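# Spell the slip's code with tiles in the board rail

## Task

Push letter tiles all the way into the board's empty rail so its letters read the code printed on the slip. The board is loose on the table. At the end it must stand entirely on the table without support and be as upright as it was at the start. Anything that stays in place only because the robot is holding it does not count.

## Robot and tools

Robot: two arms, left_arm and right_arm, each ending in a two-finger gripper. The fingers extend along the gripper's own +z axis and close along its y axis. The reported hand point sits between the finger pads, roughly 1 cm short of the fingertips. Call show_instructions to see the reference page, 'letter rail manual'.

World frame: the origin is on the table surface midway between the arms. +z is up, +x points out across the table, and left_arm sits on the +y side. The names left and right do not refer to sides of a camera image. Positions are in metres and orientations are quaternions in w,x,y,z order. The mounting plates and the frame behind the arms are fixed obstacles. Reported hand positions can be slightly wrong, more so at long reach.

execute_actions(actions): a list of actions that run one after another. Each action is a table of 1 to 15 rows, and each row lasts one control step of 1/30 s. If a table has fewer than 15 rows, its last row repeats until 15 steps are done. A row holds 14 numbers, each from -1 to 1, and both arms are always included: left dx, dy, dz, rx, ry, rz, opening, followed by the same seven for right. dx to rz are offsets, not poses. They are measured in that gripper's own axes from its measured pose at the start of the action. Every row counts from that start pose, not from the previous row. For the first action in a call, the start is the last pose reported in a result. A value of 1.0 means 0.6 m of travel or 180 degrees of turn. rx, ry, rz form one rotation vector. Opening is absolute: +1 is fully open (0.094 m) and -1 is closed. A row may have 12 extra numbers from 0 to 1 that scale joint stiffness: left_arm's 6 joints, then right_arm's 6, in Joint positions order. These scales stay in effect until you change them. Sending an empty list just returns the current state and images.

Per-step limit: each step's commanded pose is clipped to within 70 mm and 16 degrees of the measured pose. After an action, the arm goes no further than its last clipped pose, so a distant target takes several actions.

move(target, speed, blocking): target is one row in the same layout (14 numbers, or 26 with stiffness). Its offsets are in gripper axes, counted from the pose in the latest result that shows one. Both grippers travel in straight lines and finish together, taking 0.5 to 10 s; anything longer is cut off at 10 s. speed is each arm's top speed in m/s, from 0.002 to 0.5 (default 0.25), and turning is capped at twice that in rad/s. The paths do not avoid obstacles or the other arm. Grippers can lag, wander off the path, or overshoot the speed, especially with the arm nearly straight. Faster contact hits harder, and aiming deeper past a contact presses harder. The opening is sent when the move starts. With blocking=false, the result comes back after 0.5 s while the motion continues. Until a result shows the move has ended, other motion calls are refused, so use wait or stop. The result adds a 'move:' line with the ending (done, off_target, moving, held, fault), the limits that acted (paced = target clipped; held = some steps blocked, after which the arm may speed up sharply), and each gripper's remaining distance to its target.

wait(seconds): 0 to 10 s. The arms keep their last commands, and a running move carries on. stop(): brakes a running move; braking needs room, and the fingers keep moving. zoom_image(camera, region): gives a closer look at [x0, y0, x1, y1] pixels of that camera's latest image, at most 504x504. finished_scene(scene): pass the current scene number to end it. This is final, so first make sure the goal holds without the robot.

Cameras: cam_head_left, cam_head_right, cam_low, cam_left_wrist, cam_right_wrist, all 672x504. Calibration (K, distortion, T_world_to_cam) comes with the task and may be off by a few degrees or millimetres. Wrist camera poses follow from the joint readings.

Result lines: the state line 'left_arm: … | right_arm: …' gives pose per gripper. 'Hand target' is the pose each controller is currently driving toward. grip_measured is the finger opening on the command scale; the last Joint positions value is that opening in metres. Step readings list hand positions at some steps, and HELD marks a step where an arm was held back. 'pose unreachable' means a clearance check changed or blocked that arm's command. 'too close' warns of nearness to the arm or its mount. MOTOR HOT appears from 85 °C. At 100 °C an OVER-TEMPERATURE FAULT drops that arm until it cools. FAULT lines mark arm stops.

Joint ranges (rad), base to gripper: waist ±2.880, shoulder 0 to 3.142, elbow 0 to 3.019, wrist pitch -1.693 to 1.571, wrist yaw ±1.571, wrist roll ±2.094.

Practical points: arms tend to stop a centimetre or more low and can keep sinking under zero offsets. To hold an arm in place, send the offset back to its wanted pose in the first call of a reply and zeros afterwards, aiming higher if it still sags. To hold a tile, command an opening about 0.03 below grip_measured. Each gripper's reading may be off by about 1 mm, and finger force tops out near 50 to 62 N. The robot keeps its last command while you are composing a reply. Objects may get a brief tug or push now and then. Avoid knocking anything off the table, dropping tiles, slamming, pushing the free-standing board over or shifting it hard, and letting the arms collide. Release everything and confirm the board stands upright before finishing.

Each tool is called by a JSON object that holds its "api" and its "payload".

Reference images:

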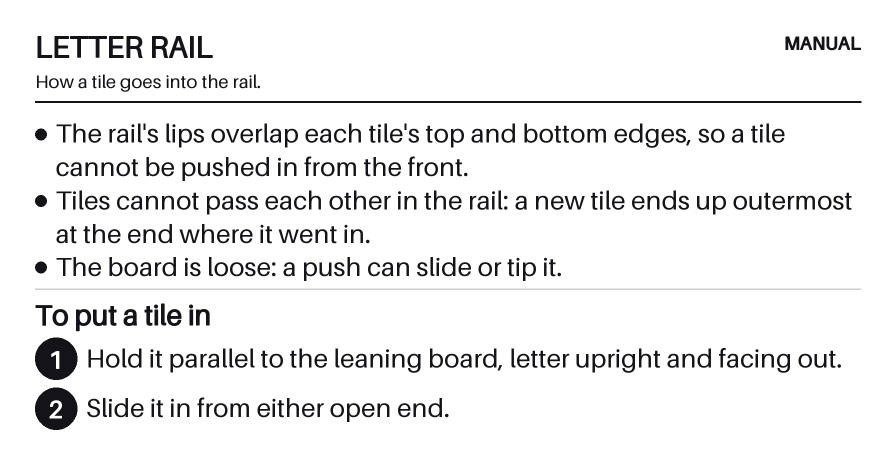

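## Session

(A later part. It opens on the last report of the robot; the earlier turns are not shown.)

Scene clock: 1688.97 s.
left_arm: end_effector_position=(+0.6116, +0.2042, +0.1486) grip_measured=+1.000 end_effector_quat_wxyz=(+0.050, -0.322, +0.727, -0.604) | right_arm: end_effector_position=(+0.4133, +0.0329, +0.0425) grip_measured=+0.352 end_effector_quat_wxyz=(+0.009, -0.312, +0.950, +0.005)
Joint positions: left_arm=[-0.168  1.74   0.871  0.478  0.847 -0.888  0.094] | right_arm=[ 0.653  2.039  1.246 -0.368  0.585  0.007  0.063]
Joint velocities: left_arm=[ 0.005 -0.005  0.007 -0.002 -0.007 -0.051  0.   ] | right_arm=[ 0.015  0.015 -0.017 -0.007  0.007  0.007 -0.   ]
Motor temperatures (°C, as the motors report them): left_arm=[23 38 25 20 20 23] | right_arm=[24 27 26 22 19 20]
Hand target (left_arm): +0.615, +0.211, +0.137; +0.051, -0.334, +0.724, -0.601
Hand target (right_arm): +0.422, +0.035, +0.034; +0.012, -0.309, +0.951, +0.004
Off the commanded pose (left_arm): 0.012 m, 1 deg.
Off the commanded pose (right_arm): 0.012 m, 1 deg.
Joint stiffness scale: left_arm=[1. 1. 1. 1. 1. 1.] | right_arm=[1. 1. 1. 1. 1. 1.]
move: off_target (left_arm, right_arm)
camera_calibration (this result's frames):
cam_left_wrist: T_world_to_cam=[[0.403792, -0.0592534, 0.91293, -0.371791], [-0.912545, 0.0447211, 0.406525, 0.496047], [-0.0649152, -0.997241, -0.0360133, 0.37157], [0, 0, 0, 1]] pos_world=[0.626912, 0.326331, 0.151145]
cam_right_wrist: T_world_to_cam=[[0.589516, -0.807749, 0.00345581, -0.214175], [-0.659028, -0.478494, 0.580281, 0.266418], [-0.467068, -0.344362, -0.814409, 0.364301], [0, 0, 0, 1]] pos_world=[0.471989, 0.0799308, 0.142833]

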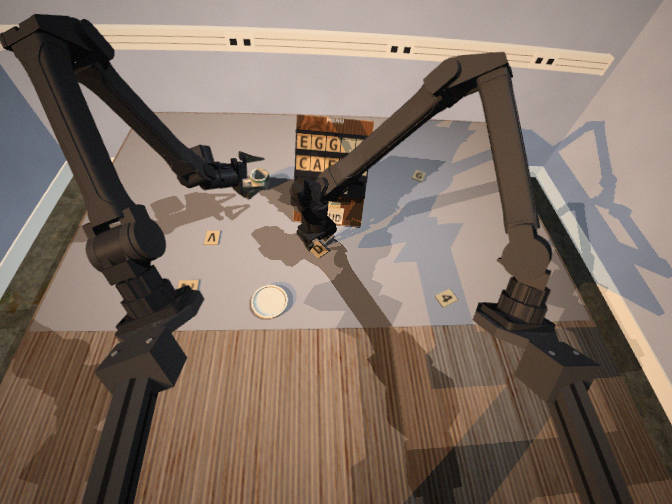

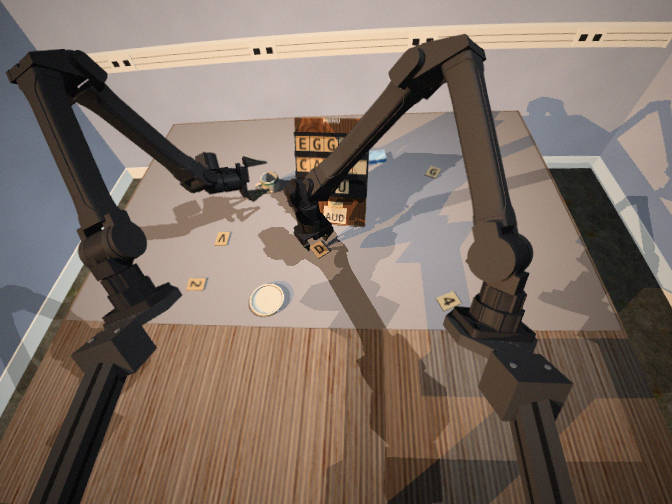

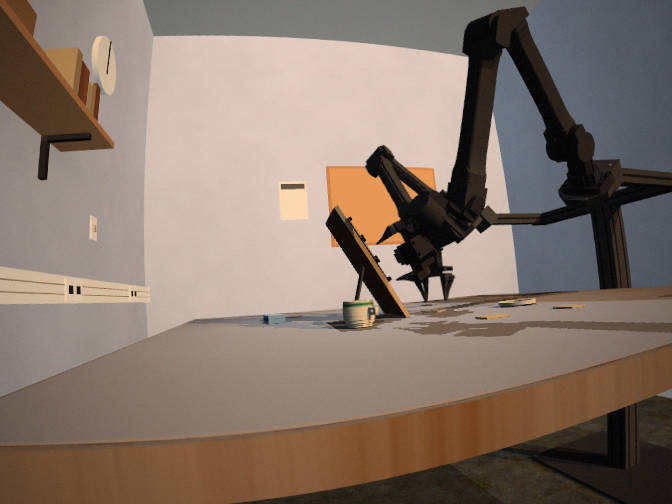

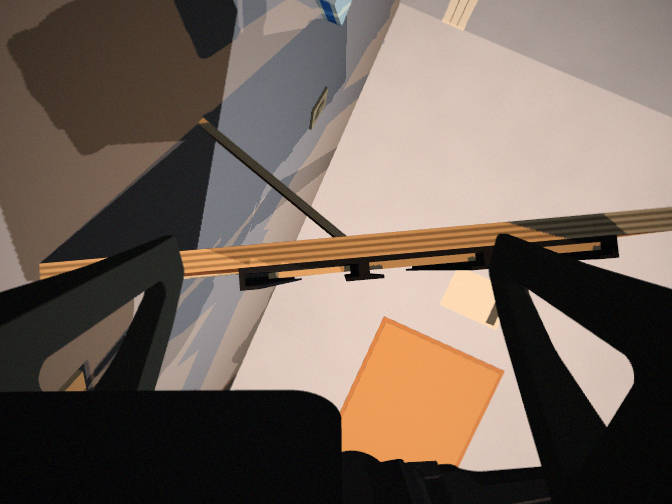

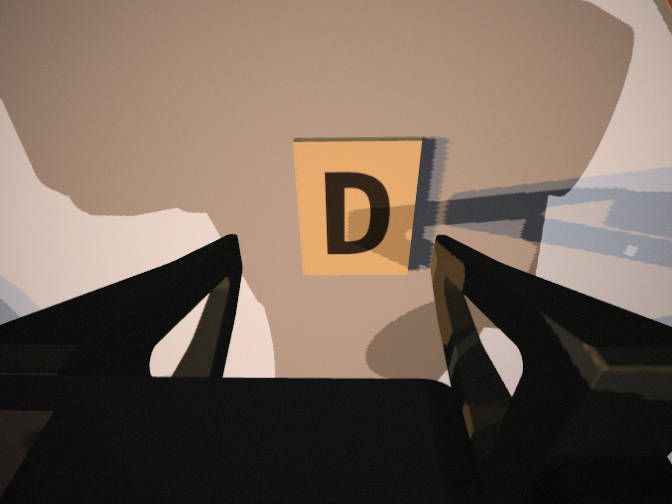

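{"api": "move", "payload": {"target": [0,0,0,0,0,0,1,-0.01,-0.018,0.0475,0.0024,0.0048,-0.004,0.35], "speed": 0.05}}

Scene clock: 1702.13 s.
left_arm: end_effector_position=(+0.6117, +0.2042, +0.1486) grip_measured=+1.000 end_effector_quat_wxyz=(+0.049, -0.324, +0.726, -0.604) | right_arm: end_effector_position=(+0.4166, +0.0244, +0.0202) grip_measured=+0.352 end_effector_quat_wxyz=(-0.003, -0.318, +0.948, -0.002)
Joint positions: left_arm=[-0.168  1.74   0.871  0.478  0.847 -0.892  0.094] | right_arm=[ 0.62   2.077  1.272 -0.366  0.578 -0.027  0.063]
Joint velocities: left_arm=[-0.024 -0.005 -0.002  0.002  0.037  0.037  0.   ] | right_arm=[-0.005 -0.024  0.012 -0.002 -0.051 -0.066 -0.001]
Motor temperatures (°C, as the motors report them): left_arm=[23 38 25 20 20 23] | right_arm=[24 27 27 22 19 20]
Hand target (left_arm): +0.612, +0.204, +0.149; +0.050, -0.322, +0.727, -0.604
Hand target (right_arm): +0.425, +0.028, +0.014; +0.003, -0.317, +0.948, -0.001
Off the commanded pose (left_arm): 0.000 m, 0 deg.
Off the commanded pose (right_arm): 0.011 m, 1 deg.
Joint stiffness scale: left_arm=[1. 1. 1. 1. 1. 1.] | right_arm=[1. 1. 1. 1. 1. 1.]
move: off_target (right_arm)
camera_calibration (this result's frames):
cam_left_wrist: T_world_to_cam=[[0.406779, -0.0570168, 0.911746, -0.373954], [-0.911297, 0.0443612, 0.409353, 0.494975], [-0.0637862, -0.997387, -0.0339141, 0.370623], [0, 0, 0, 1]] pos_world=[0.626826, 0.326375, 0.150901]
cam_right_wrist: T_world_to_cam=[[0.600886, -0.799271, 0.0101204, -0.227999], [-0.642391, -0.475333, 0.601159, 0.270003], [-0.475678, -0.367729, -0.799066, 0.348647], [0, 0, 0, 1]] pos_world=[0.476293, 0.0743165, 0.118585]

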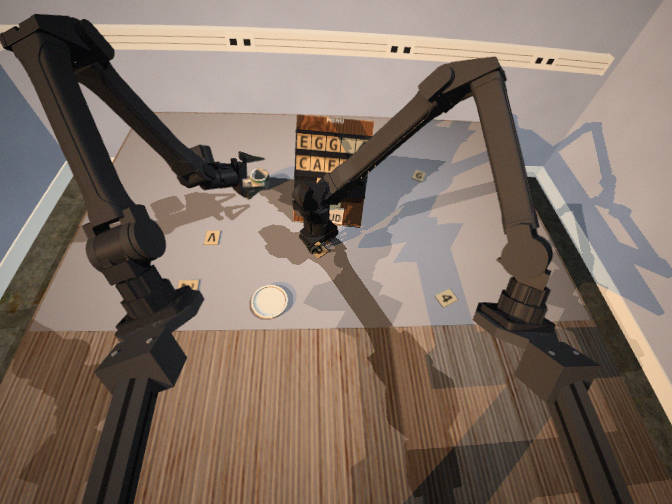

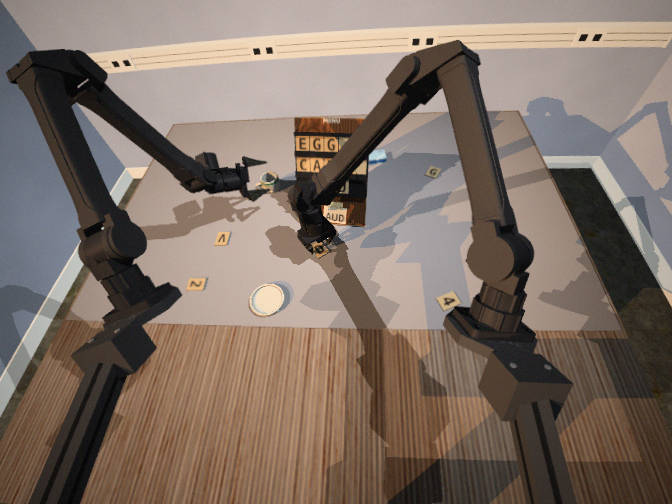

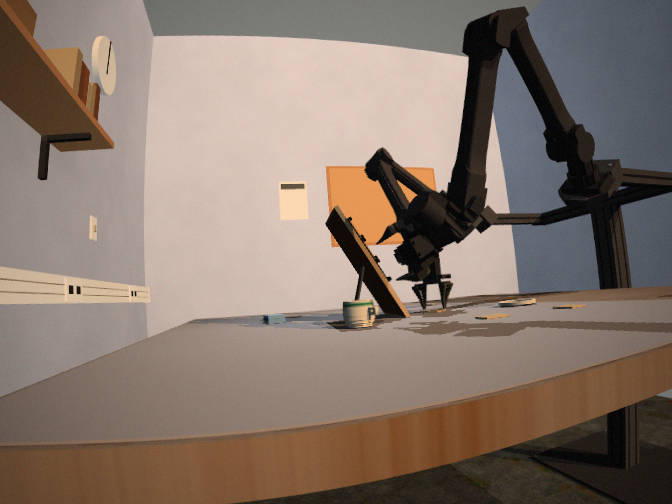

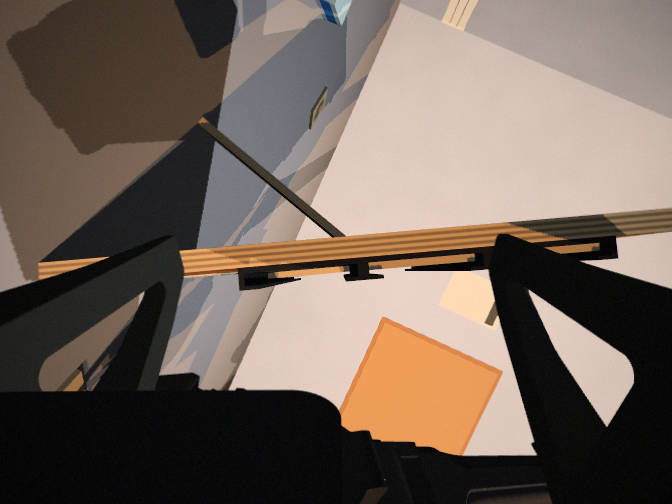

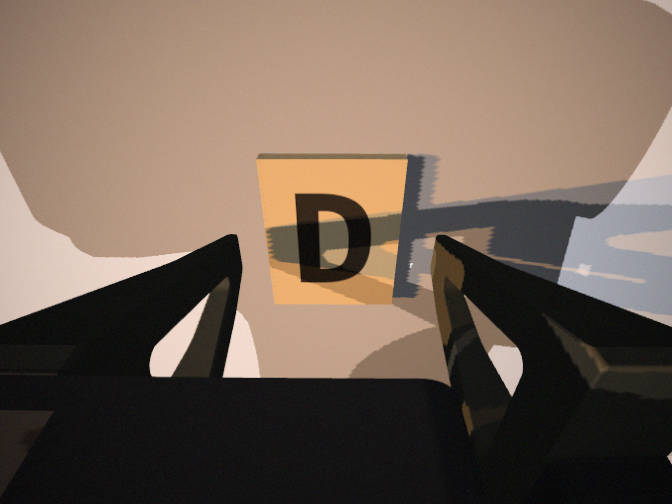

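{"api": "execute_actions", "payload": {"actions": [[[0,0,0,0,0,0,1,-0.015,-0.0034,0.0113,0.0004,-0.0042,0.0005,0.35],[0,0,0,0,0,0,1,-0.0153,-0.0032,0.0125,0.0004,-0.0045,0.0005,0.35],[0,0,0,0,0,0,1,-0.0156,-0.003,0.0137,0.0004,-0.0048,0.0005,0.35],[0,0,0,0,0,0,1,-0.0159,-0.0028,0.0149,0.0004,-0.005,0.0005,0.35],[0,0,0,0,0,0,1,-0.0162,-0.0026,0.0161,0.0004,-0.005,0.0005,0.35],[0,0,0,0,0,0,1,-0.0165,-0.0024,0.0173,0.0004,-0.005,0.0005,0.35],[0,0,0,0,0,0,1,-0.0168,-0.0022,0.0185,0.0004,-0.005,0.0005,0.35],[0,0,0,0,0,0,1,-0.017,-0.002,0.0197,0.0004,-0.005,0.0005,0.35],[0,0,0,0,0,0,1,-0.017,-0.002,0.0208,0.0004,-0.005,0.0005,0.35],[0,0,0,0,0,0,1,-0.017,-0.002,0.0219,0.0004,-0.005,0.0005,0.35],[0,0,0,0,0,0,1,-0.017,-0.002,0.023,0.0004,-0.005,0.0005,0.35],[0,0,0,0,0,0,1,-0.017,-0.002,0.024,0.0004,-0.005,0.0005,0.35],[0,0,0,0,0,0,1,-0.017,-0.002,0.025,0.0004,-0.005,0.0005,0.35],[0,0,0,0,0,0,1,-0.017,-0.002,0.026,0.0004,-0.005,0.0005,0.35]]]}}

{"api": "wait", "payload": {"seconds": 0.4}}

{"api": "zoom_image", "payload": {"camera": "cam_low", "region": [400, 285, 464, 321]}}

Scene clock: 1713.73 s.
left_arm: end_effector_position=(+0.6117, +0.2042, +0.1486) grip_measured=+1.000 end_effector_quat_wxyz=(+0.049, -0.324, +0.726, -0.604) | right_arm: end_effector_position=(+0.4182, +0.0291, +0.0149) grip_measured=+0.352 end_effector_quat_wxyz=(+0.003, -0.319, +0.948, +0.001)
Joint positions: left_arm=[-0.168  1.74   0.871  0.478  0.847 -0.892  0.094] | right_arm=[ 0.618  2.092  1.282 -0.346  0.575 -0.037  0.063]
Joint velocities: left_arm=[-0.005  0.005 -0.007 -0.012 -0.022  0.007  0.   ] | right_arm=[-0.034  0.024 -0.002  0.017  0.007  0.081  0.001]
Motor temperatures (°C, as the motors report them): left_arm=[23 39 25 20 20 23] | right_arm=[24 27 27 22 19 20]
Hand target (left_arm): +0.612, +0.204, +0.149; +0.049, -0.324, +0.726, -0.604
Hand target (right_arm): +0.425, +0.029, +0.005; +0.005, -0.318, +0.948, -0.001
Off the commanded pose (left_arm): 0.000 m, 0 deg.
Off the commanded pose (right_arm): 0.013 m, 0 deg.
Joint stiffness scale: left_arm=[1. 1. 1. 1. 1. 1.] | right_arm=[1. 1. 1. 1. 1. 1.]
Step readings (end_effector_position):
0: left_arm (+0.6117, +0.2042, +0.1486) | right_arm (+0.4166, +0.0245, +0.0202)
1: left_arm (+0.6117, +0.2042, +0.1486) | right_arm (+0.4167, +0.0246, +0.0202)
2: left_arm (+0.6117, +0.2042, +0.1486) | right_arm (+0.4170, +0.0248, +0.0202)
4: left_arm (+0.6117, +0.2042, +0.1486) | right_arm (+0.4178, +0.0254, +0.0202)
8: left_arm (+0.6117, +0.2042, +0.1486) | right_arm (+0.4188, +0.0272, +0.0192)
15: end_effector_position above
camera_calibration (this result's frames):
cam_left_wrist: T_world_to_cam=[[0.406779, -0.0570168, 0.911746, -0.373954], [-0.911297, 0.0443612, 0.409353, 0.494975], [-0.0637862, -0.997387, -0.0339141, 0.370623], [0, 0, 0, 1]] pos_world=[0.626826, 0.326375, 0.150901]
cam_right_wrist: T_world_to_cam=[[0.601776, -0.798629, 0.00763819, -0.225512], [-0.646691, -0.481632, 0.591457, 0.278578], [-0.468676, -0.360864, -0.8063, 0.343879], [0, 0, 0, 1]] pos_world=[0.477029, 0.0781657, 0.114225]

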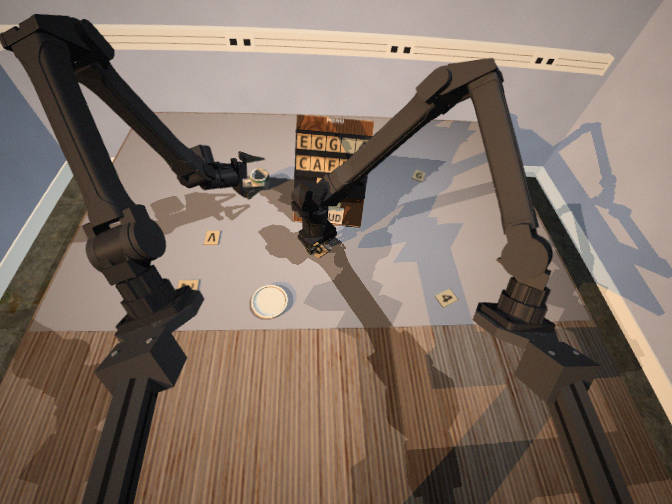

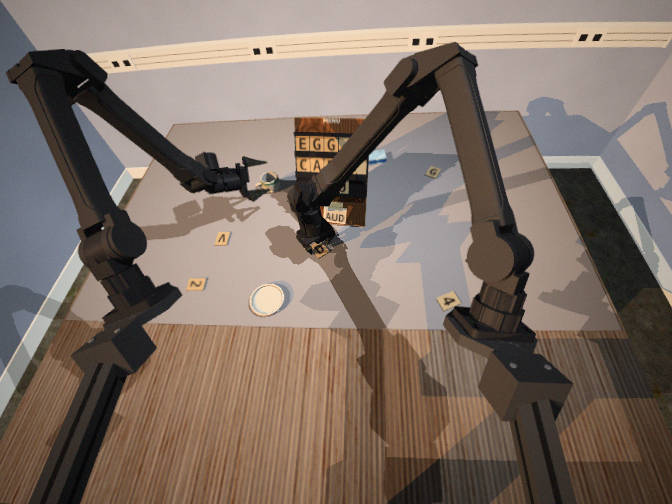

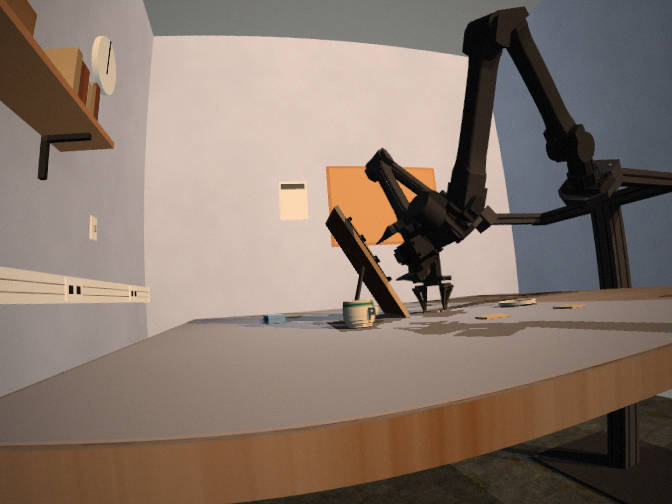

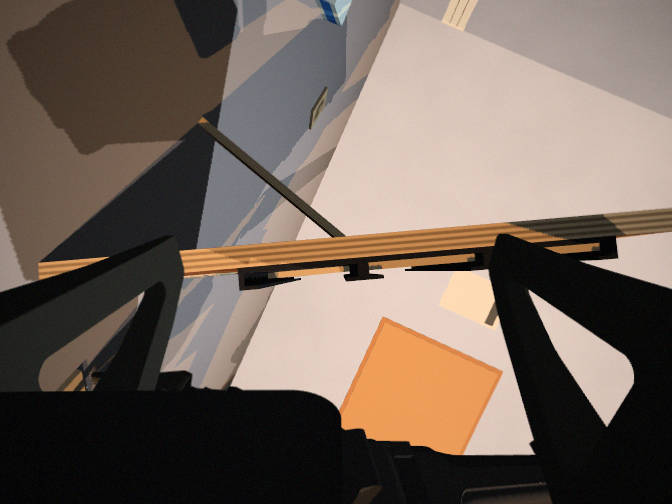

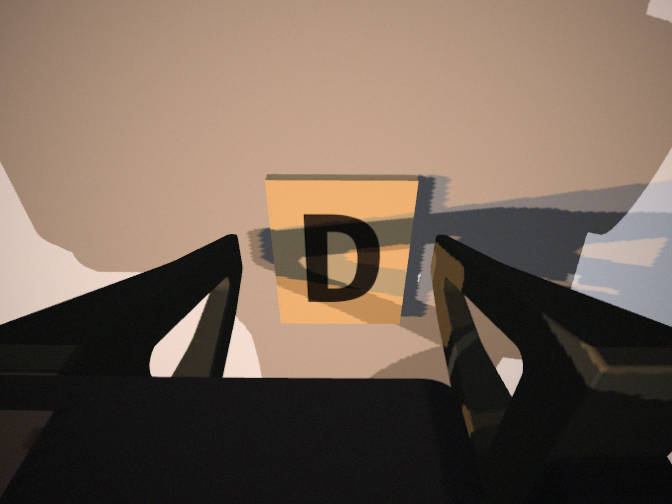

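Scene clock: 1714.13 s.
left_arm: end_effector_position=(+0.6117, +0.2042, +0.1486) grip_measured=+1.000 end_effector_quat_wxyz=(+0.049, -0.324, +0.726, -0.604) | right_arm: end_effector_position=(+0.4172, +0.0278, +0.0127) grip_measured=+0.352 end_effector_quat_wxyz=(+0.001, -0.320, +0.948, -0.000)
Joint positions: left_arm=[-0.168  1.74   0.871  0.478  0.847 -0.892  0.094] | right_arm=[ 0.616  2.095  1.282 -0.346  0.575 -0.039  0.063]
Joint velocities: left_arm=[ 0.005 -0.005 -0.002  0.007 -0.066 -0.007  0.   ] | right_arm=[-0.015  0.005 -0.012  0.002  0.022 -0.007  0.001]
Motor temperatures (°C, as the motors report them): left_arm=[23 39 24 20 20 23] | right_arm=[24 27 27 22 19 20]
Hand target (left_arm): +0.612, +0.204, +0.149; +0.049, -0.324, +0.726, -0.604
Hand target (right_arm): +0.425, +0.029, +0.005; +0.005, -0.317, +0.948, -0.000
Off the commanded pose (left_arm): 0.000 m, 0 deg.
Off the commanded pose (right_arm): 0.012 m, 1 deg.
Joint stiffness scale: left_arm=[1. 1. 1. 1. 1. 1.] | right_arm=[1. 1. 1. 1. 1. 1.]
wait: 0.40 s; at rest by 0.23 s
camera_calibration (this result's frames):
cam_left_wrist: T_world_to_cam=[[0.406779, -0.0570168, 0.911746, -0.373954], [-0.911297, 0.0443612, 0.409353, 0.494975], [-0.0637862, -0.997387, -0.0339141, 0.370623], [0, 0, 0, 1]] pos_world=[0.626826, 0.326375, 0.150901]
cam_right_wrist: T_world_to_cam=[[0.603003, -0.797697, 0.00819798, -0.226482], [-0.644312, -0.480943, 0.594606, 0.277569], [-0.470372, -0.363831, -0.803976, 0.341952], [0, 0, 0, 1]] pos_world=[0.476255, 0.0772442, 0.111734]

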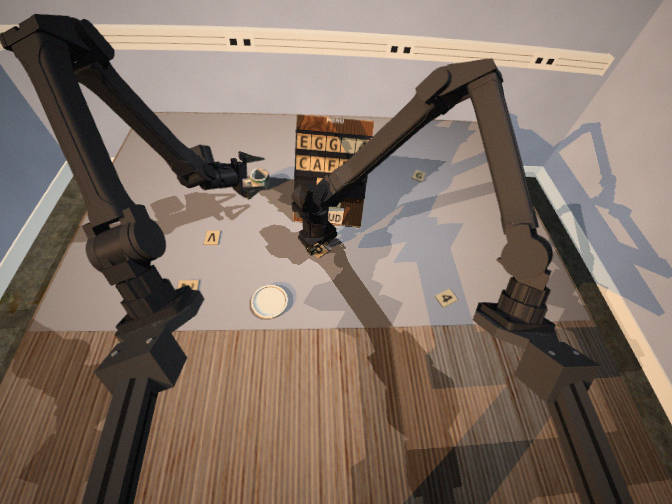

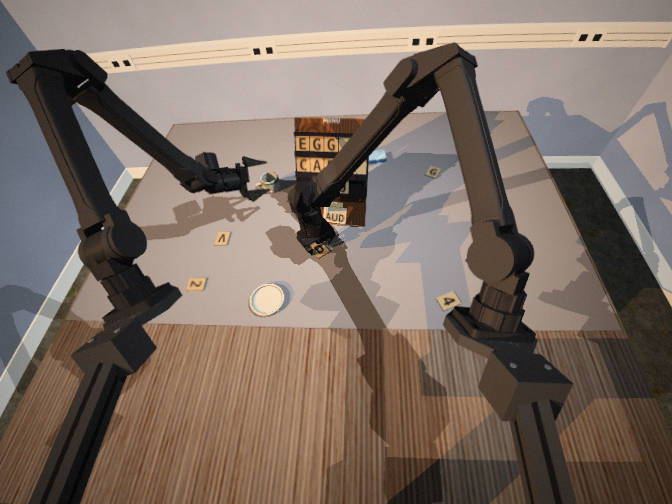

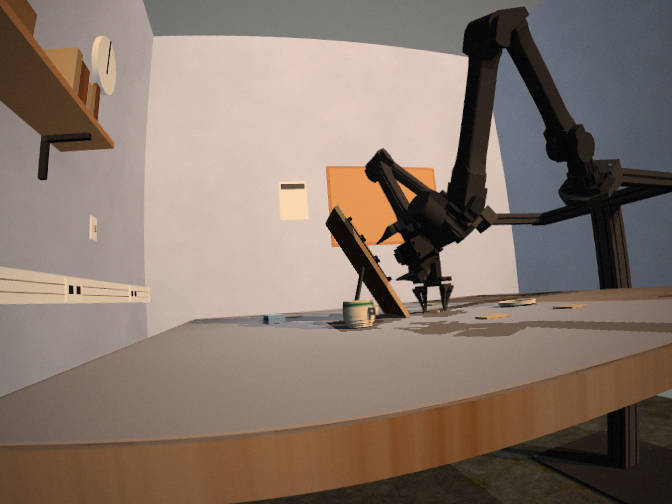

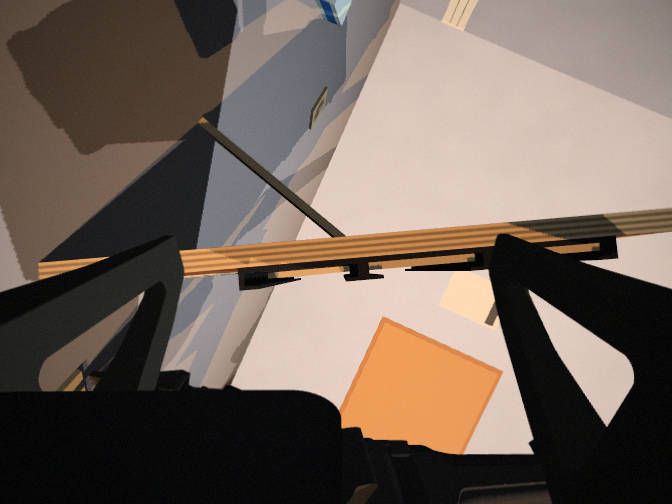

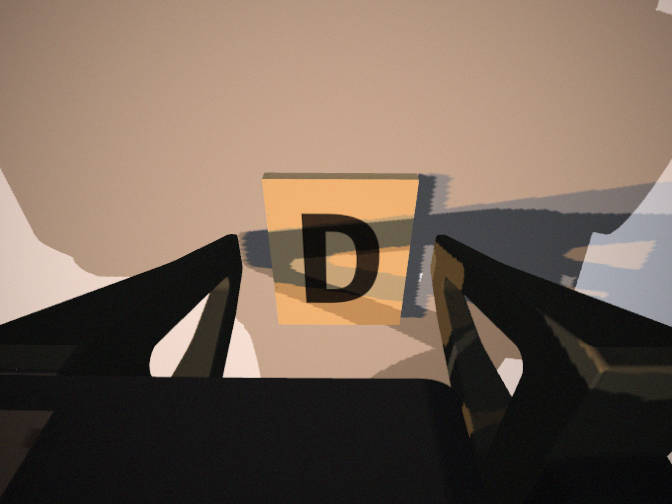

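Region (400, 285, 464, 321) of cam_low's 672x504 image, scaled by 7.875, with more detail than that image has; it fills the top 284 rows of this view, and the rest is white.

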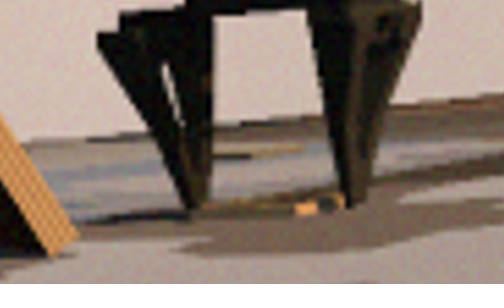

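{"api": "execute_actions", "payload": {"actions": [[[0,0,0,0,0,0,1,-0.0128,-0.0059,0.0142,0.0008,-0.0024,0.002,0.35],[0,0,0,0,0,0,1,-0.0128,-0.0059,0.0149,0.0008,-0.0024,0.002,0.35],[0,0,0,0,0,0,1,-0.0128,-0.0059,0.0156,0.0008,-0.0024,0.002,0.35],[0,0,0,0,0,0,1,-0.0128,-0.0059,0.0163,0.0008,-0.0024,0.002,0.35],[0,0,0,0,0,0,1,-0.0128,-0.0059,0.017,0.0008,-0.0024,0.002,0.35],[0,0,0,0,0,0,1,-0.0128,-0.0059,0.0177,0.0008,-0.0024,0.002,0.35],[0,0,0,0,0,0,1,-0.0128,-0.0059,0.0184,0.0008,-0.0024,0.002,0.35],[0,0,0,0,0,0,1,-0.0128,-0.0059,0.019,0.0008,-0.0024,0.002,0.35]]]}}

Scene clock: 1719.93 s.
left_arm: end_effector_position=(+0.6117, +0.2042, +0.1486) grip_measured=+1.000 end_effector_quat_wxyz=(+0.049, -0.324, +0.726, -0.604) | right_arm: end_effector_position=(+0.4177, +0.0287, +0.0115) grip_measured=+0.352 end_effector_quat_wxyz=(+0.002, -0.319, +0.948, +0.001)
Joint positions: left_arm=[-0.168  1.74   0.871  0.478  0.847 -0.892  0.094] | right_arm=[ 0.615  2.098  1.284 -0.342  0.573 -0.04   0.063]
Joint velocities: left_arm=[-0.005 -0.005 -0.012  0.012  0.007 -0.051  0.   ] | right_arm=[-0.015 -0.005 -0.007 -0.012  0.007 -0.051 -0.   ]
Motor temperatures (°C, as the motors report them): left_arm=[23 39 24 20 21 23] | right_arm=[24 27 27 22 19 20]
Hand target (left_arm): +0.612, +0.204, +0.149; +0.049, -0.324, +0.726, -0.604
Hand target (right_arm): +0.425, +0.029, +0.002; +0.005, -0.317, +0.949, -0.000
Off the commanded pose (left_arm): 0.000 m, 0 deg.
Off the commanded pose (right_arm): 0.013 m, 0 deg.
Joint stiffness scale: left_arm=[1. 1. 1. 1. 1. 1.] | right_arm=[1. 1. 1. 1. 1. 1.]
Step readings (end_effector_position):
0: left_arm (+0.6117, +0.2042, +0.1486) | right_arm (+0.4172, +0.0278, +0.0127)
1: left_arm (+0.6117, +0.2042, +0.1486) | right_arm (+0.4172, +0.0278, +0.0127)
2: left_arm (+0.6117, +0.2042, +0.1486) | right_arm (+0.4172, +0.0279, +0.0127)
4: left_arm (+0.6117, +0.2042, +0.1486) | right_arm (+0.4171, +0.0280, +0.0126)
8: left_arm (+0.6117, +0.2042, +0.1486) | right_arm (+0.4176, +0.0284, +0.0117)
15: end_effector_position above
camera_calibration (this result's frames):
cam_left_wrist: T_world_to_cam=[[0.406779, -0.0570168, 0.911746, -0.373954], [-0.911297, 0.0443612, 0.409353, 0.494975], [-0.0637862, -0.997387, -0.0339141, 0.370623], [0, 0, 0, 1]] pos_world=[0.626826, 0.326375, 0.150901]
cam_right_wrist: T_world_to_cam=[[0.60212, -0.798374, 0.00705628, -0.225627], [-0.645486, -0.481575, 0.592819, 0.279502], [-0.469893, -0.361503, -0.805305, 0.341251], [0, 0, 0, 1]] pos_world=[0.476621, 0.0778297, 0.110709]

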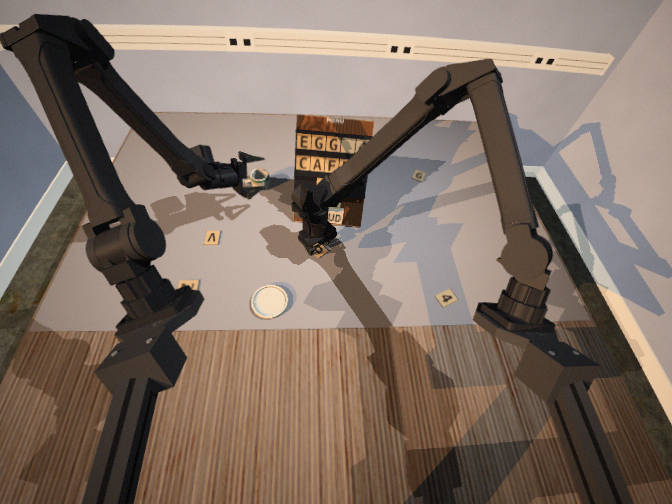

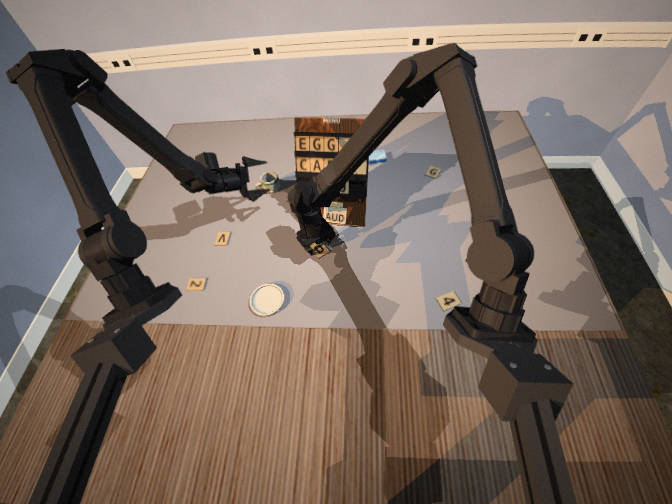

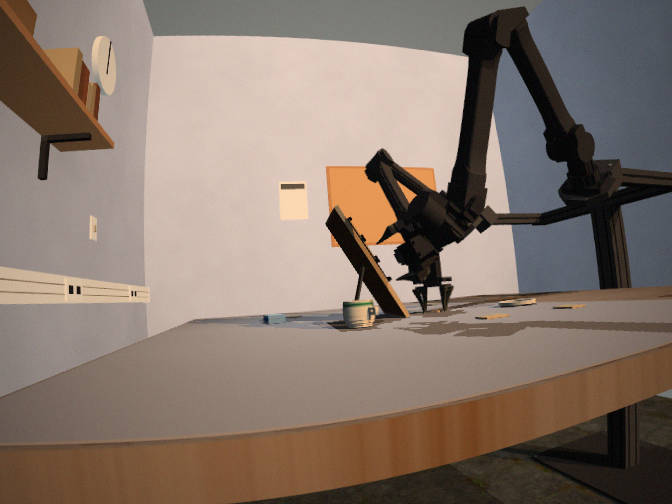

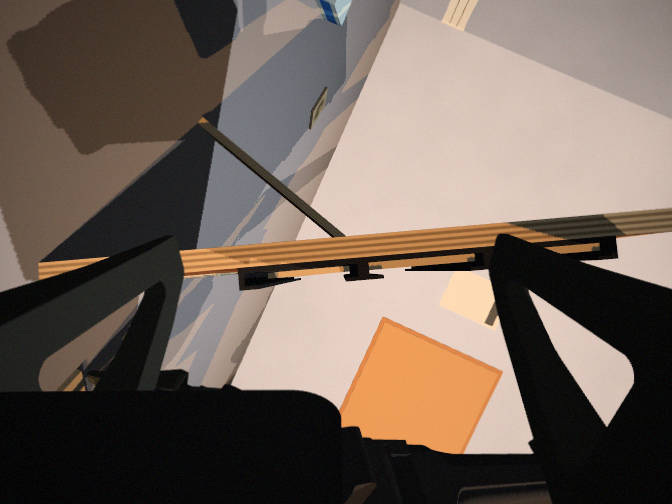

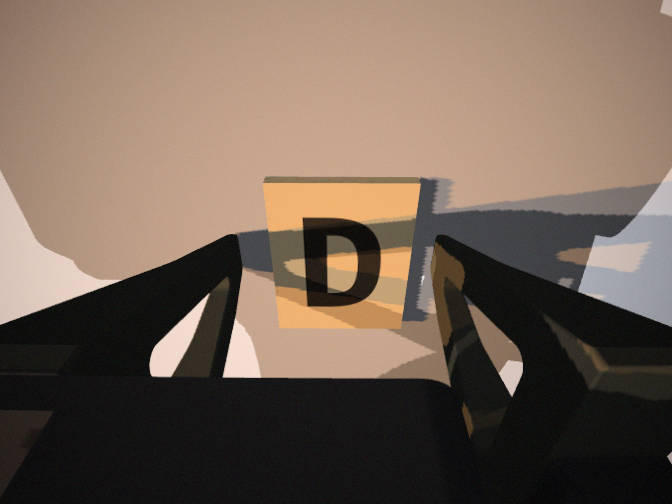

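Contact at 0.0115. Ease and close.

{"api": "execute_actions", "payload": {"actions": [[[0,0,0,0,0,0,1,-0.0112,-0.0066,0.013,0.001,-0.0018,0.0013,0.33],[0,0,0,0,0,0,1,-0.0112,-0.0066,0.011,0.001,-0.0018,0.0013,0.29],[0,0,0,0,0,0,1,-0.0112,-0.0066,0.010,0.001,-0.0018,0.0013,0.24],[0,0,0,0,0,0,1,-0.0112,-0.0066,0.010,0.001,-0.0018,0.0013,0.19],[0,0,0,0,0,0,1,-0.0112,-0.0066,0.010,0.001,-0.0018,0.0013,0.14],[0,0,0,0,0,0,1,-0.0112,-0.0066,0.010,0.001,-0.0018,0.0013,0.09],[0,0,0,0,0,0,1,-0.0112,-0.0066,0.010,0.001,-0.0018,0.0013,0.05],[0,0,0,0,0,0,1,-0.0112,-0.0066,0.010,0.001,-0.0018,0.0013,0.01],[0,0,0,0,0,0,1,-0.0112,-0.0066,0.010,0.001,-0.0018,0.0013,-0.02],[0,0,0,0,0,0,1,-0.0112,-0.0066,0.010,0.001,-0.0018,0.0013,-0.045],[0,0,0,0,0,0,1,-0.0112,-0.0066,0.010,0.001,-0.0018,0.0013,-0.065],[0,0,0,0,0,0,1,-0.0112,-0.0066,0.010,0.001,-0.0018,0.0013,-0.08],[0,0,0,0,0,0,1,-0.0112,-0.0066,0.010,0.001,-0.0018,0.0013,-0.095],[0,0,0,0,0,0,1,-0.0112,-0.0066,0.010,0.001,-0.0018,0.0013,-0.11],[0,0,0,0,0,0,1,-0.0112,-0.0066,0.010,0.001,-0.0018,0.0013,-0.128]]]}}

{"api": "wait", "payload": {"seconds": 0.3}}

Scene clock: 1728.30 s.
left_arm: end_effector_position=(+0.6117, +0.2042, +0.1486) grip_measured=+1.000 end_effector_quat_wxyz=(+0.049, -0.324, +0.726, -0.604) | right_arm: end_effector_position=(+0.4180, +0.0281, +0.0114) grip_measured=-0.090 end_effector_quat_wxyz=(+0.002, -0.319, +0.948, -0.001)
Joint positions: left_arm=[-0.168  1.74   0.871  0.478  0.847 -0.892  0.094] | right_arm=[ 0.614  2.098  1.284 -0.342  0.576 -0.04   0.043]
Joint velocities: left_arm=[-0.005 -0.015 -0.017  0.012 -0.037 -0.051  0.   ] | right_arm=[-0.005  0.005 -0.007 -0.022 -0.051  0.037  0.   ]
Motor temperatures (°C, as the motors report them): left_arm=[23 39 24 20 21 23] | right_arm=[24 28 27 22 19 20]
Hand target (left_arm): +0.612, +0.204, +0.149; +0.049, -0.324, +0.726, -0.604
Hand target (right_arm): +0.425, +0.029, +0.006; +0.005, -0.317, +0.948, -0.000
Off the commanded pose (left_arm): 0.000 m, 0 deg.
Off the commanded pose (right_arm): 0.010 m, 0 deg.
Joint stiffness scale: left_arm=[1. 1. 1. 1. 1. 1.] | right_arm=[1. 1. 1. 1. 1. 1.]
Step readings (end_effector_position):
0: left_arm (+0.6117, +0.2042, +0.1486) | right_arm (+0.4177, +0.0287, +0.0115)
1: left_arm (+0.6117, +0.2042, +0.1486) | right_arm (+0.4177, +0.0286, +0.0115)
2: left_arm (+0.6117, +0.2042, +0.1486) | right_arm (+0.4178, +0.0285, +0.0115)
4: left_arm (+0.6117, +0.2042, +0.1486) | right_arm (+0.4180, +0.0281, +0.0114)
8: left_arm (+0.6117, +0.2042, +0.1486) | right_arm (+0.4180, +0.0281, +0.0114)
15: end_effector_position above
camera_calibration (this result's frames):
cam_left_wrist: T_world_to_cam=[[0.406779, -0.0570168, 0.911746, -0.373954], [-0.911297, 0.0443612, 0.409353, 0.494975], [-0.0637862, -0.997387, -0.0339141, 0.370623], [0, 0, 0, 1]] pos_world=[0.626826, 0.326375, 0.150901]
cam_right_wrist: T_world_to_cam=[[0.601865, -0.798537, 0.0098702, -0.226212], [-0.646497, -0.479941, 0.593041, 0.279902], [-0.468828, -0.363312, -0.805112, 0.340723], [0, 0, 0, 1]] pos_world=[0.476846, 0.0774874, 0.11056]

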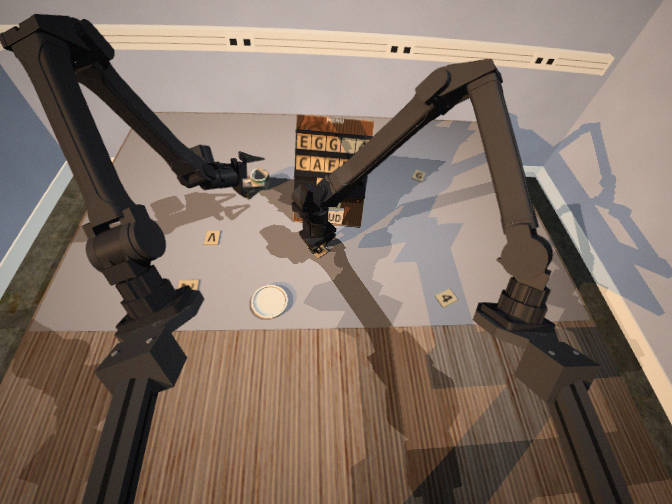

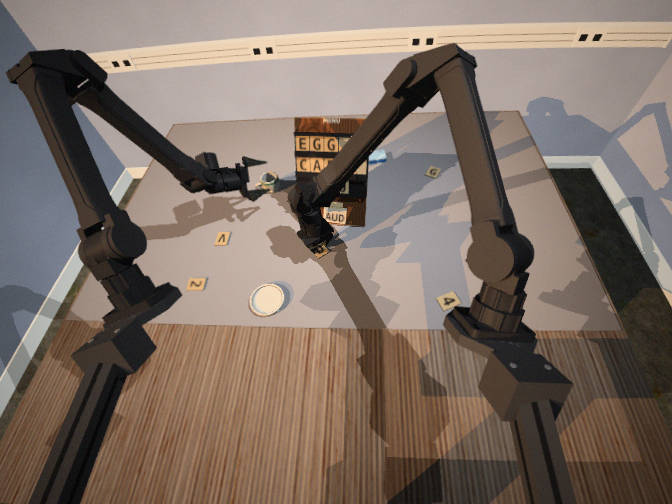

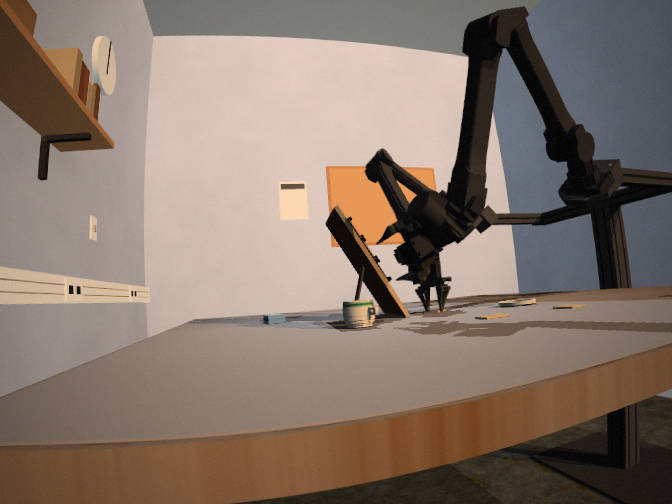

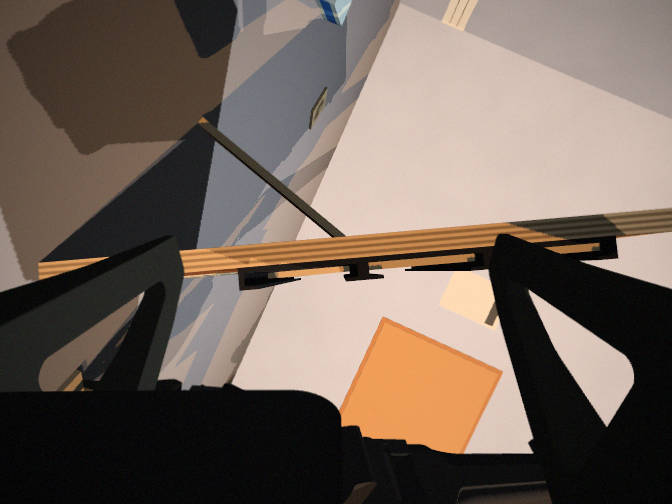

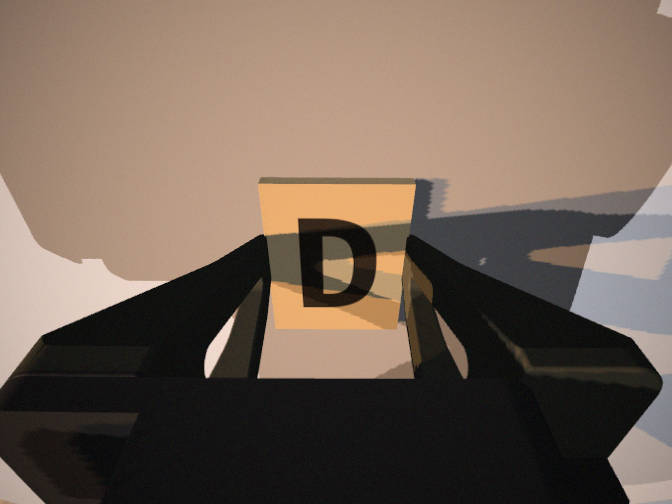

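Scene clock: 1728.60 s.
left_arm: end_effector_position=(+0.6117, +0.2042, +0.1486) grip_measured=+1.000 end_effector_quat_wxyz=(+0.049, -0.324, +0.726, -0.604) | right_arm: end_effector_position=(+0.4180, +0.0281, +0.0114) grip_measured=-0.090 end_effector_quat_wxyz=(+0.002, -0.319, +0.948, -0.001)
Joint positions: left_arm=[-0.168  1.74   0.871  0.478  0.847 -0.892  0.094] | right_arm=[ 0.614  2.098  1.284 -0.342  0.576 -0.04   0.043]
Joint velocities: left_arm=[-0.015  0.005  0.012 -0.007  0.007 -0.007  0.   ] | right_arm=[-0.005  0.015 -0.007  0.007 -0.007 -0.022 -0.   ]
Motor temperatures (°C, as the motors report them): left_arm=[23 39 24 20 21 23] | right_arm=[24 28 27 22 19 20]
Hand target (left_arm): +0.612, +0.204, +0.149; +0.049, -0.324, +0.726, -0.604
Hand target (right_arm): +0.425, +0.029, +0.006; +0.005, -0.317, +0.948, -0.000
Off the commanded pose (left_arm): 0.000 m, 0 deg.
Off the commanded pose (right_arm): 0.010 m, 0 deg.
Joint stiffness scale: left_arm=[1. 1. 1. 1. 1. 1.] | right_arm=[1. 1. 1. 1. 1. 1.]
wait: 0.30 s; at rest by 0.17 s
camera_calibration (this result's frames):
cam_left_wrist: T_world_to_cam=[[0.406779, -0.0570168, 0.911746, -0.373954], [-0.911297, 0.0443612, 0.409353, 0.494975], [-0.0637862, -0.997387, -0.0339141, 0.370623], [0, 0, 0, 1]] pos_world=[0.626826, 0.326375, 0.150901]
cam_right_wrist: T_world_to_cam=[[0.601865, -0.798537, 0.0098702, -0.226212], [-0.646497, -0.479941, 0.593041, 0.279902], [-0.468828, -0.363312, -0.805112, 0.340723], [0, 0, 0, 1]] pos_world=[0.476846, 0.0774874, 0.11056]

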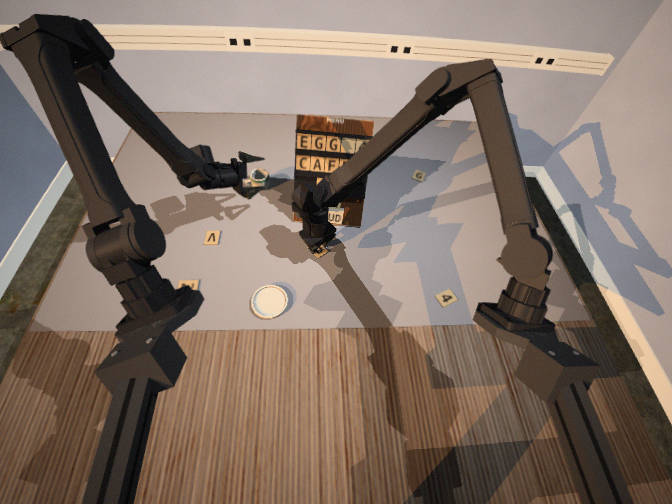

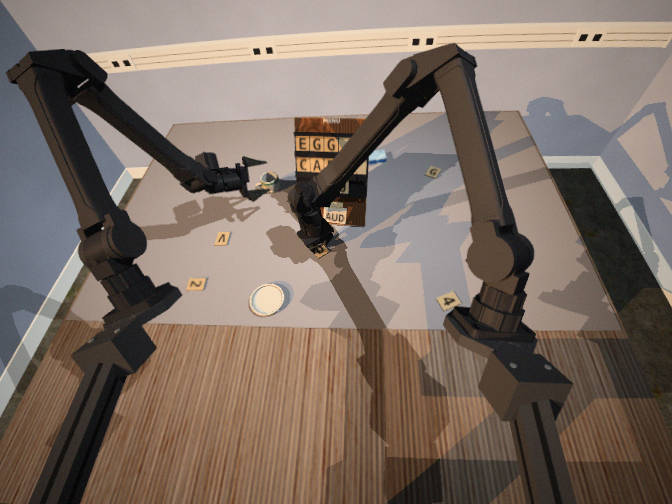

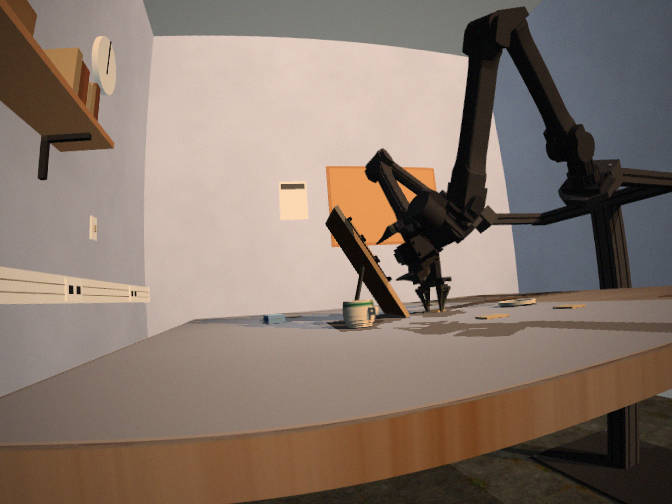

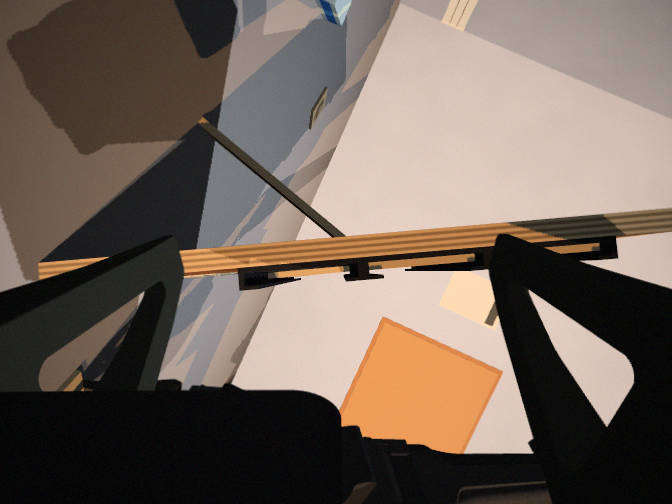

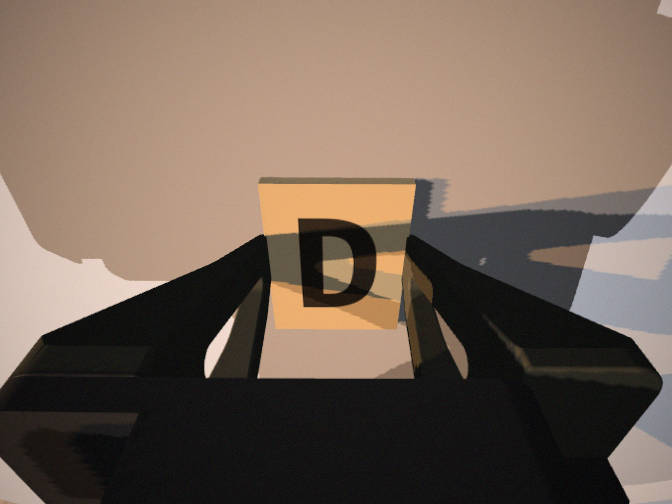

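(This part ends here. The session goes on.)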